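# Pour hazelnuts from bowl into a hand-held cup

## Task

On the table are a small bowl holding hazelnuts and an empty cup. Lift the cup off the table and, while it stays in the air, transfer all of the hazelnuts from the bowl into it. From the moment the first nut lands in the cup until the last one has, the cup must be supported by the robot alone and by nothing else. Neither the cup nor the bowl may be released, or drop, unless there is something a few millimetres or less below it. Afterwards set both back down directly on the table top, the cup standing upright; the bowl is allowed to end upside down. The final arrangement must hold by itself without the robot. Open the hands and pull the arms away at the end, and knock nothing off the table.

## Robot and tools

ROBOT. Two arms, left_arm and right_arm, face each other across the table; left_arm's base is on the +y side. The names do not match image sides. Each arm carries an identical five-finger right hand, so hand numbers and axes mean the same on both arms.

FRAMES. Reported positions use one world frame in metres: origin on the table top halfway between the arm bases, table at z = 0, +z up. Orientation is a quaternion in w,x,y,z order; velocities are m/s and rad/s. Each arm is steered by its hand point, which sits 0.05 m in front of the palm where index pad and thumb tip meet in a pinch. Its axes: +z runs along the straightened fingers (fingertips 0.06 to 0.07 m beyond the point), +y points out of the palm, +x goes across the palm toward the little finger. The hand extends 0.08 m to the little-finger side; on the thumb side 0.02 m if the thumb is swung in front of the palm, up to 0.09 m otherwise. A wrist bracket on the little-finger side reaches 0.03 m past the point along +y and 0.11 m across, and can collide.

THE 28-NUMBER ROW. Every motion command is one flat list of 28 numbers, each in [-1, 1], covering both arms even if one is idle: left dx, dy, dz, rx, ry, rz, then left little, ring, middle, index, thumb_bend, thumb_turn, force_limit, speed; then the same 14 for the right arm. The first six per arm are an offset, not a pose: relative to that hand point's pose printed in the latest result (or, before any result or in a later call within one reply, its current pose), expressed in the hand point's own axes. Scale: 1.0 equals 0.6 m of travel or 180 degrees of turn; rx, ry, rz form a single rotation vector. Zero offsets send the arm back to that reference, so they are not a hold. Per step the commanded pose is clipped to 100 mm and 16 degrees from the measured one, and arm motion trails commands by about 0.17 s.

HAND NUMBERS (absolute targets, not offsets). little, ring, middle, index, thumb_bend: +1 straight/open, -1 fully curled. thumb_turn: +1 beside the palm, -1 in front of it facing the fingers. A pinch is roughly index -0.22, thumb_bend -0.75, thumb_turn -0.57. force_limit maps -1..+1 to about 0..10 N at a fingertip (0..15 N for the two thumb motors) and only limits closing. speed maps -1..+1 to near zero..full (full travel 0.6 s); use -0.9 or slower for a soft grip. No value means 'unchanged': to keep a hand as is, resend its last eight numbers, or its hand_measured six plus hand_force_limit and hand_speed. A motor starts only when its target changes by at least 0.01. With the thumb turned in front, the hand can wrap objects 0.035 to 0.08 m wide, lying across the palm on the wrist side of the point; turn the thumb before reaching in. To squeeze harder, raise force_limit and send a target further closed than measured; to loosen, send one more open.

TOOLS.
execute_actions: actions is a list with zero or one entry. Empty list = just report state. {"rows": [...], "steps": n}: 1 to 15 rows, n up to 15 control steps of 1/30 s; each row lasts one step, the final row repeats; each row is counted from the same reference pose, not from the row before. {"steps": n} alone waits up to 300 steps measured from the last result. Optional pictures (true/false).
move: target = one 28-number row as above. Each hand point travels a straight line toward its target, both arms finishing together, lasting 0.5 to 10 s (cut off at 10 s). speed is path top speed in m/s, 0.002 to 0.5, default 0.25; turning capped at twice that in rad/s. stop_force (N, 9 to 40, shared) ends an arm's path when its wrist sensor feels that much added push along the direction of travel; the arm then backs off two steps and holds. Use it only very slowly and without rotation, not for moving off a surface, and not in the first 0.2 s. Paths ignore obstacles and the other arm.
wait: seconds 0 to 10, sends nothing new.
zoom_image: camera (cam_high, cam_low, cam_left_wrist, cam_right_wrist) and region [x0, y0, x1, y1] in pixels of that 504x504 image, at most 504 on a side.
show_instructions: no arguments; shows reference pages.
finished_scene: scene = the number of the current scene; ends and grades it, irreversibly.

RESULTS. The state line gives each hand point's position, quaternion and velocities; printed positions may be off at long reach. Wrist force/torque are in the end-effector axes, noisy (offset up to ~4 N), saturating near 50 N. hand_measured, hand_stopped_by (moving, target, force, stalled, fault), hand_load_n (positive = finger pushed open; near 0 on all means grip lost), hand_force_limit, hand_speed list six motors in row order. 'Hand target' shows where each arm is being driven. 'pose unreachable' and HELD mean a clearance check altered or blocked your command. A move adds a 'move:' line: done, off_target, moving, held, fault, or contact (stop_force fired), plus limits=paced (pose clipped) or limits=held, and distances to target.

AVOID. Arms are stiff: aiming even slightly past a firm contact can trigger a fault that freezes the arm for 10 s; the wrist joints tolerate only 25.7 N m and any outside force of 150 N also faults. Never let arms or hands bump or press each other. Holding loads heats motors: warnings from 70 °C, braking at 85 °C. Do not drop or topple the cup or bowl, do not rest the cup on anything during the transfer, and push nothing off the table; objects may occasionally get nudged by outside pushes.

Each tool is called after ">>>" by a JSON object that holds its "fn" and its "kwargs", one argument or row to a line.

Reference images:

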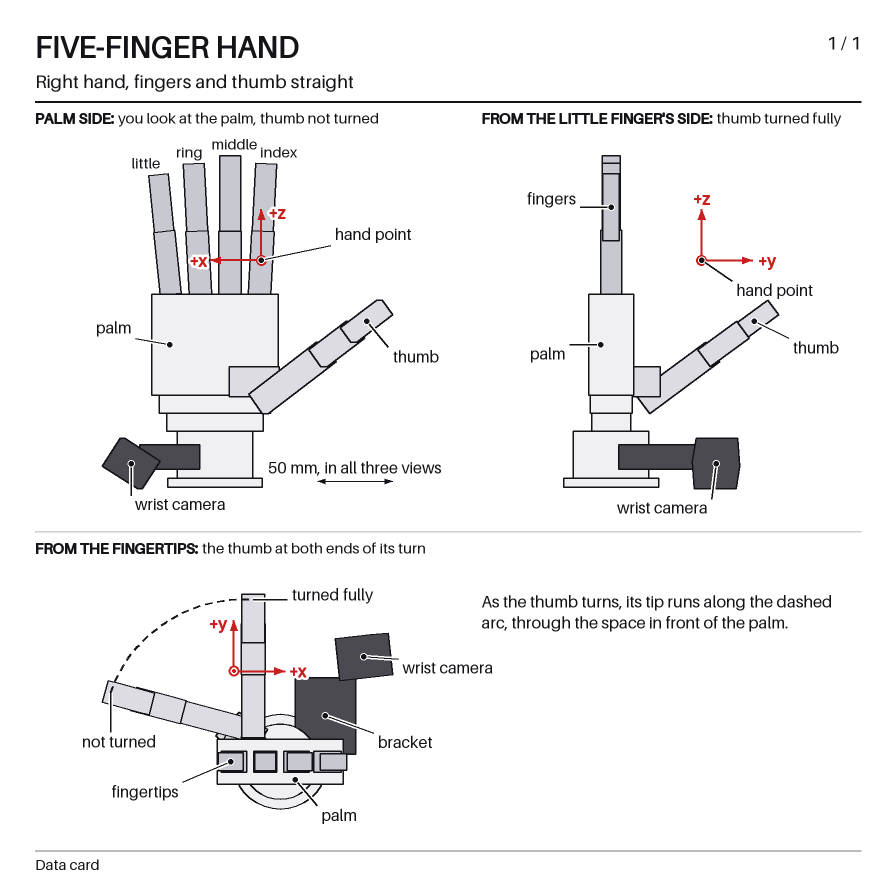

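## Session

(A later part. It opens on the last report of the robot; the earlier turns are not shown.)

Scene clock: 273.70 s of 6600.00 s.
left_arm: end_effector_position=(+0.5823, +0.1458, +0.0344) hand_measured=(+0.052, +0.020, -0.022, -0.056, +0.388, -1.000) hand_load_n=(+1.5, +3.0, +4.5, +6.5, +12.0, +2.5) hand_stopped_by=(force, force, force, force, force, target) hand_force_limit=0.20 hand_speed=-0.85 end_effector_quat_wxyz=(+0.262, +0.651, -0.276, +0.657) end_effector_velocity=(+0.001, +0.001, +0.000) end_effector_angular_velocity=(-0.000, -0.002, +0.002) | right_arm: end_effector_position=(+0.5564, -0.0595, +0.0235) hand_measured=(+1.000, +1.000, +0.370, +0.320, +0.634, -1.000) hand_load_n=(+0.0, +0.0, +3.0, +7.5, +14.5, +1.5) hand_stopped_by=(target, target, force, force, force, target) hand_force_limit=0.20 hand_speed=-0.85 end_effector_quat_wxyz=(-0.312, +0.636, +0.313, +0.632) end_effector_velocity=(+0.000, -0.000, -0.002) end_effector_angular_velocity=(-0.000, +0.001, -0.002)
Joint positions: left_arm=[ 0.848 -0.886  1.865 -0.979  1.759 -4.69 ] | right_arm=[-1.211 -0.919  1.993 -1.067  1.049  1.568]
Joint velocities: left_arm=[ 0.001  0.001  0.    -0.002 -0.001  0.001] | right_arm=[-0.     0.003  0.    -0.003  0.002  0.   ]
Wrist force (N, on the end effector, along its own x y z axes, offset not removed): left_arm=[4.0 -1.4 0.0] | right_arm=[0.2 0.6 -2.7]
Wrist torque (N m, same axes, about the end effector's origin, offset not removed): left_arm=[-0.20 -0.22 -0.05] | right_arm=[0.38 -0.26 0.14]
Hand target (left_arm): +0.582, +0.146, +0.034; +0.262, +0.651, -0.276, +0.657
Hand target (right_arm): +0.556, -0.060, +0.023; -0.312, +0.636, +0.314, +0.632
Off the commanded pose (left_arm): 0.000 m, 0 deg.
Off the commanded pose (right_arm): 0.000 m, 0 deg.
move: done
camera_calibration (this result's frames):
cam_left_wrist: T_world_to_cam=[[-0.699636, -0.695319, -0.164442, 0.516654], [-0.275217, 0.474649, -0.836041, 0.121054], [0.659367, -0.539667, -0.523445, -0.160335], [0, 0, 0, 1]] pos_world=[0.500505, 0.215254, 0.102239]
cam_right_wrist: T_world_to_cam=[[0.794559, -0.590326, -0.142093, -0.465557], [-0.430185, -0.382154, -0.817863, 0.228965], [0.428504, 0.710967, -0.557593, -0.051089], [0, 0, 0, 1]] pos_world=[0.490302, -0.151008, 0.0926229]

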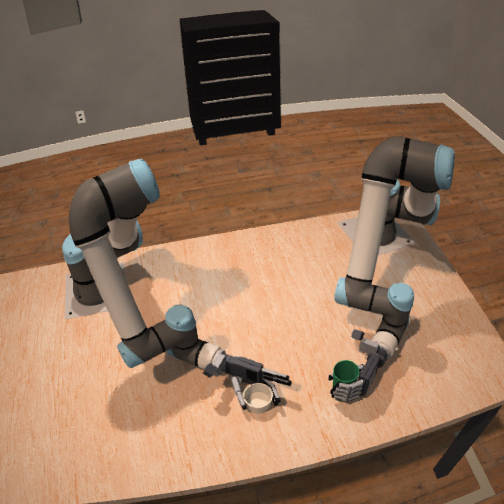

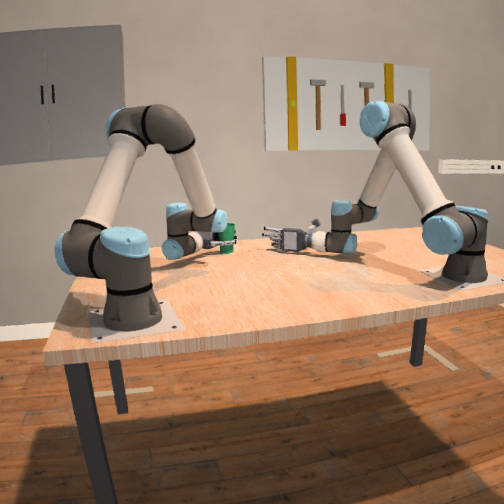

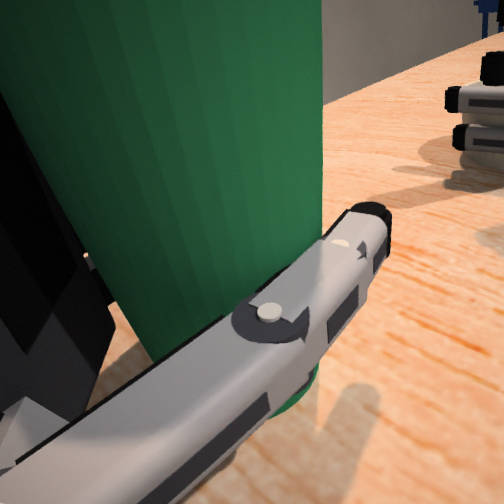

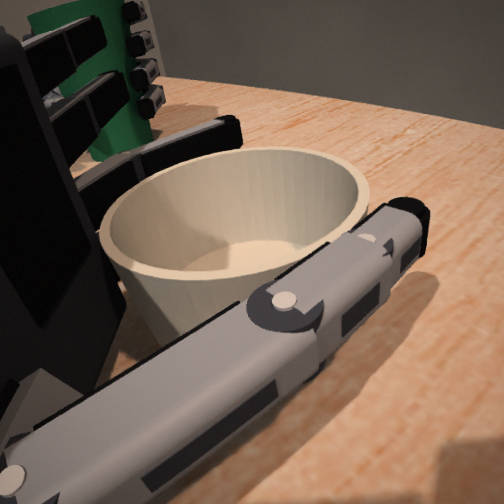

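>>> {"fn": "move", "kwargs": {
  "target": [0,0,0,0,0,0,1,1,1,1,1,-1,0.2,-0.7, -0.001,0,0,0,0,0,1,1,1,1,1,-1,0.2,-0.7],
  "speed": 0.005
}}

>>> {"fn": "move", "kwargs": {
  "target": [0.01,-0.04,-0.25,0,0,0,1,1,1,1,1,-1,0.2,-0.7, 0.01,-0.04,-0.25,0,0,0,1,1,1,1,1,-1,0.2,-0.7],
  "speed": 0.08
}}

Scene clock: 286.33 s of 6600.00 s.
left_arm: end_effector_position=(+0.5823, +0.1458, +0.0344) hand_measured=(+1.000, +1.000, +1.000, +1.000, +1.000, -1.000) hand_load_n=(+0.0, +0.0, +0.0, +0.0, +0.0, +0.0) hand_stopped_by=(target, target, target, target, target, target) hand_force_limit=0.20 hand_speed=-0.70 end_effector_quat_wxyz=(+0.262, +0.651, -0.276, +0.657) end_effector_velocity=(-0.000, -0.000, -0.001) end_effector_angular_velocity=(+0.000, +0.001, +0.000) | right_arm: end_effector_position=(+0.5564, -0.0596, +0.0229) hand_measured=(+1.000, +1.000, +1.000, +1.000, +1.000, -1.000) hand_load_n=(+0.0, +0.0, +0.0, +0.0, +0.0, +0.0) hand_stopped_by=(target, target, target, target, target, target) hand_force_limit=0.20 hand_speed=-0.70 end_effector_quat_wxyz=(-0.312, +0.636, +0.314, +0.632) end_effector_velocity=(+0.000, -0.000, +0.001) end_effector_angular_velocity=(+0.001, -0.001, -0.001)
Joint positions: left_arm=[ 0.848 -0.886  1.865 -0.979  1.759 -4.69 ] | right_arm=[-1.211 -0.918  1.993 -1.068  1.049  1.568]
Joint velocities: left_arm=[-0.001  0.001  0.     0.    -0.001 -0.001] | right_arm=[-0.    -0.001  0.    -0.     0.001  0.   ]
Wrist force (N, on the end effector, along its own x y z axes, offset not removed): left_arm=[-2.0 -0.7 -0.8] | right_arm=[0.3 0.2 -0.2]
Wrist torque (N m, same axes, about the end effector's origin, offset not removed): left_arm=[-0.18 0.25 -0.09] | right_arm=[-0.07 -0.13 0.01]
Hand target (left_arm): +0.582, +0.146, +0.034; +0.262, +0.651, -0.276, +0.657
Hand target (right_arm): +0.556, -0.060, +0.023; -0.312, +0.636, +0.313, +0.632
Off the commanded pose (left_arm): 0.000 m, 0 deg.
Off the commanded pose (right_arm): 0.000 m, 0 deg.
After step 90, 7.23 s passed at rest.
move: done
camera_calibration (this result's frames):
cam_left_wrist: T_world_to_cam=[[-0.699632, -0.695323, -0.164442, 0.516656], [-0.27522, 0.474647, -0.836041, 0.121055], [0.659371, -0.539663, -0.523445, -0.160337], [0, 0, 0, 1]] pos_world=[0.500507, 0.215257, 0.102239]
cam_right_wrist: T_world_to_cam=[[0.794559, -0.59033, -0.142076, -0.465646], [-0.430175, -0.382161, -0.817864, 0.228468], [0.428514, 0.710959, -0.557595, -0.0514257], [0, 0, 0, 1]] pos_world=[0.490301, -0.151011, 0.0920244]

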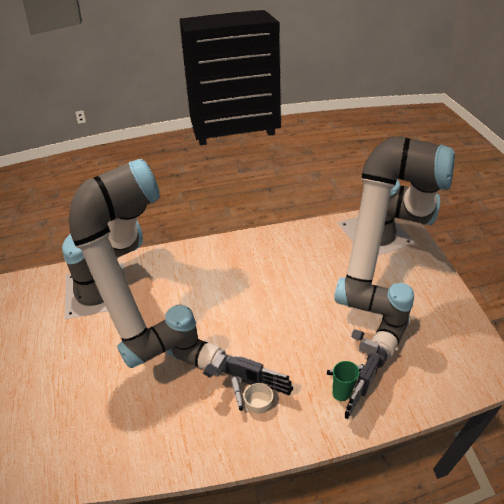

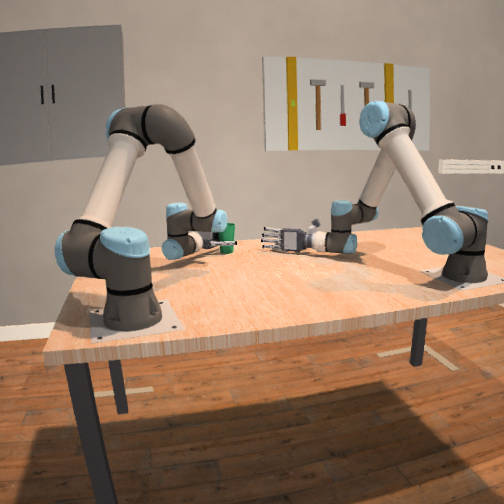

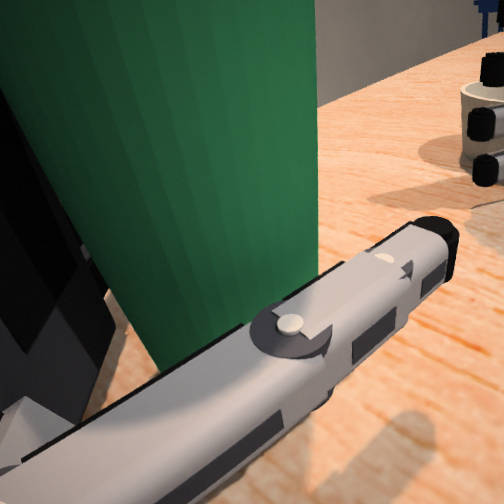

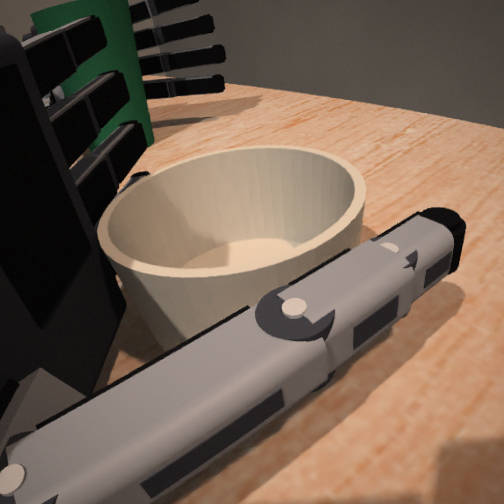

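Scene clock: 288.73 s of 6600.00 s.
left_arm: end_effector_position=(+0.4927, +0.2680, +0.0411) hand_measured=(+1.000, +1.000, +1.000, +1.000, +1.000, -1.000) hand_load_n=(+0.0, +0.0, +0.0, +0.0, +0.0, +0.0) hand_stopped_by=(target, target, target, target, target, target) hand_force_limit=0.20 hand_speed=-0.70 end_effector_quat_wxyz=(+0.262, +0.651, -0.276, +0.657) end_effector_velocity=(-0.001, +0.001, +0.001) end_effector_angular_velocity=(-0.000, -0.001, -0.001) | right_arm: end_effector_position=(+0.4463, -0.1638, +0.0296) hand_measured=(+1.000, +1.000, +1.000, +1.000, +1.000, -1.000) hand_load_n=(+0.0, +0.0, +0.0, +0.0, +0.0, +0.0) hand_stopped_by=(target, target, target, target, target, target) hand_force_limit=0.20 hand_speed=-0.70 end_effector_quat_wxyz=(-0.312, +0.636, +0.313, +0.632) end_effector_velocity=(-0.002, -0.002, -0.000) end_effector_angular_velocity=(+0.001, +0.001, +0.000)
Joint positions: left_arm=[ 0.992 -1.054  2.21  -1.157  1.903 -4.69 ] | right_arm=[-1.395 -1.107  2.438 -1.323  0.865  1.567]
Joint velocities: left_arm=[ 0.002 -0.003  0.004 -0.001  0.003  0.   ] | right_arm=[-0.005 -0.002  0.007 -0.004 -0.005  0.001]
Wrist force (N, on the end effector, along its own x y z axes, offset not removed): left_arm=[-2.7 -0.1 -0.1] | right_arm=[0.0 1.6 -1.3]
Wrist torque (N m, same axes, about the end effector's origin, offset not removed): left_arm=[-0.13 0.35 -0.13] | right_arm=[0.37 0.09 0.04]
Hand target (left_arm): +0.493, +0.268, +0.041; +0.262, +0.651, -0.276, +0.657
Hand target (right_arm): +0.446, -0.164, +0.030; -0.312, +0.636, +0.313, +0.632
Off the commanded pose (left_arm): 0.000 m, 0 deg.
Off the commanded pose (right_arm): 0.000 m, 0 deg.
move: done
camera_calibration (this result's frames):
cam_left_wrist: T_world_to_cam=[[-0.6996, -0.695276, -0.164776, 0.540066], [-0.275075, 0.474899, -0.835945, 0.0437938], [0.659465, -0.539501, -0.523492, -0.0318343], [0, 0, 0, 1]] pos_world=[0.41087, 0.337523, 0.108934]
cam_right_wrist: T_world_to_cam=[[0.794512, -0.590341, -0.142295, -0.438759], [-0.430284, -0.381953, -0.817904, 0.146819], [0.428493, 0.711062, -0.55748, 0.0735836], [0, 0, 0, 1]] pos_world=[0.380243, -0.255262, 0.0986721]

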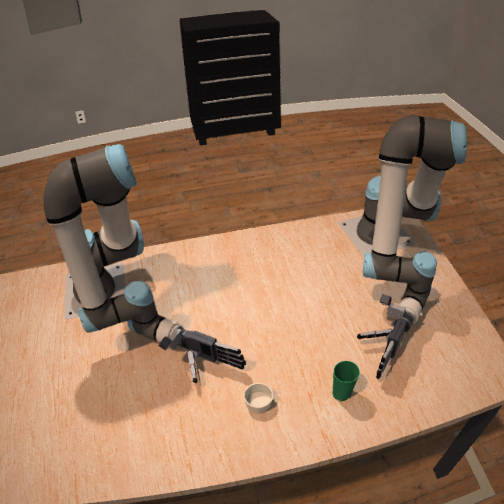

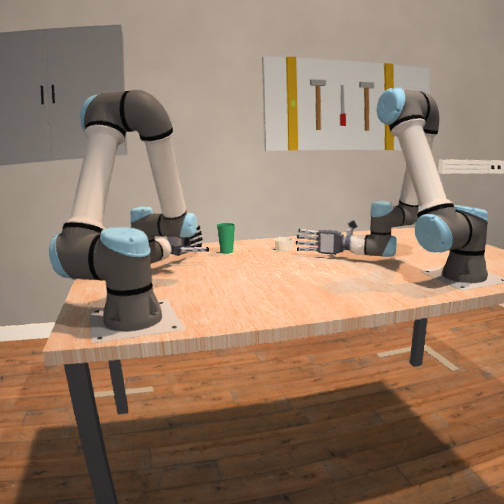

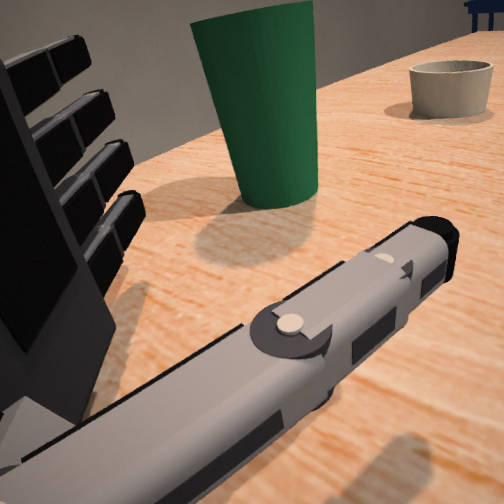

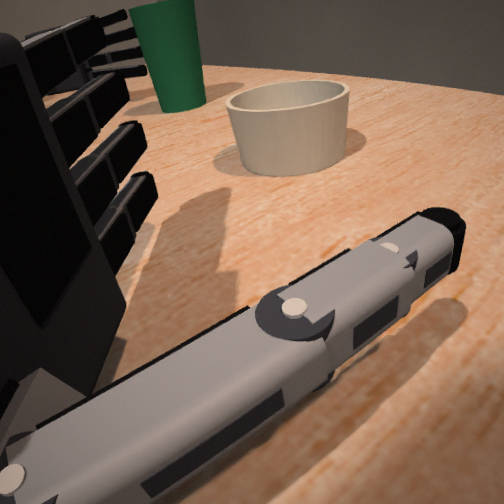

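>>> {"fn": "finished_scene", "kwargs": {
  "scene": 1
}}

The scene is finished: the task was done.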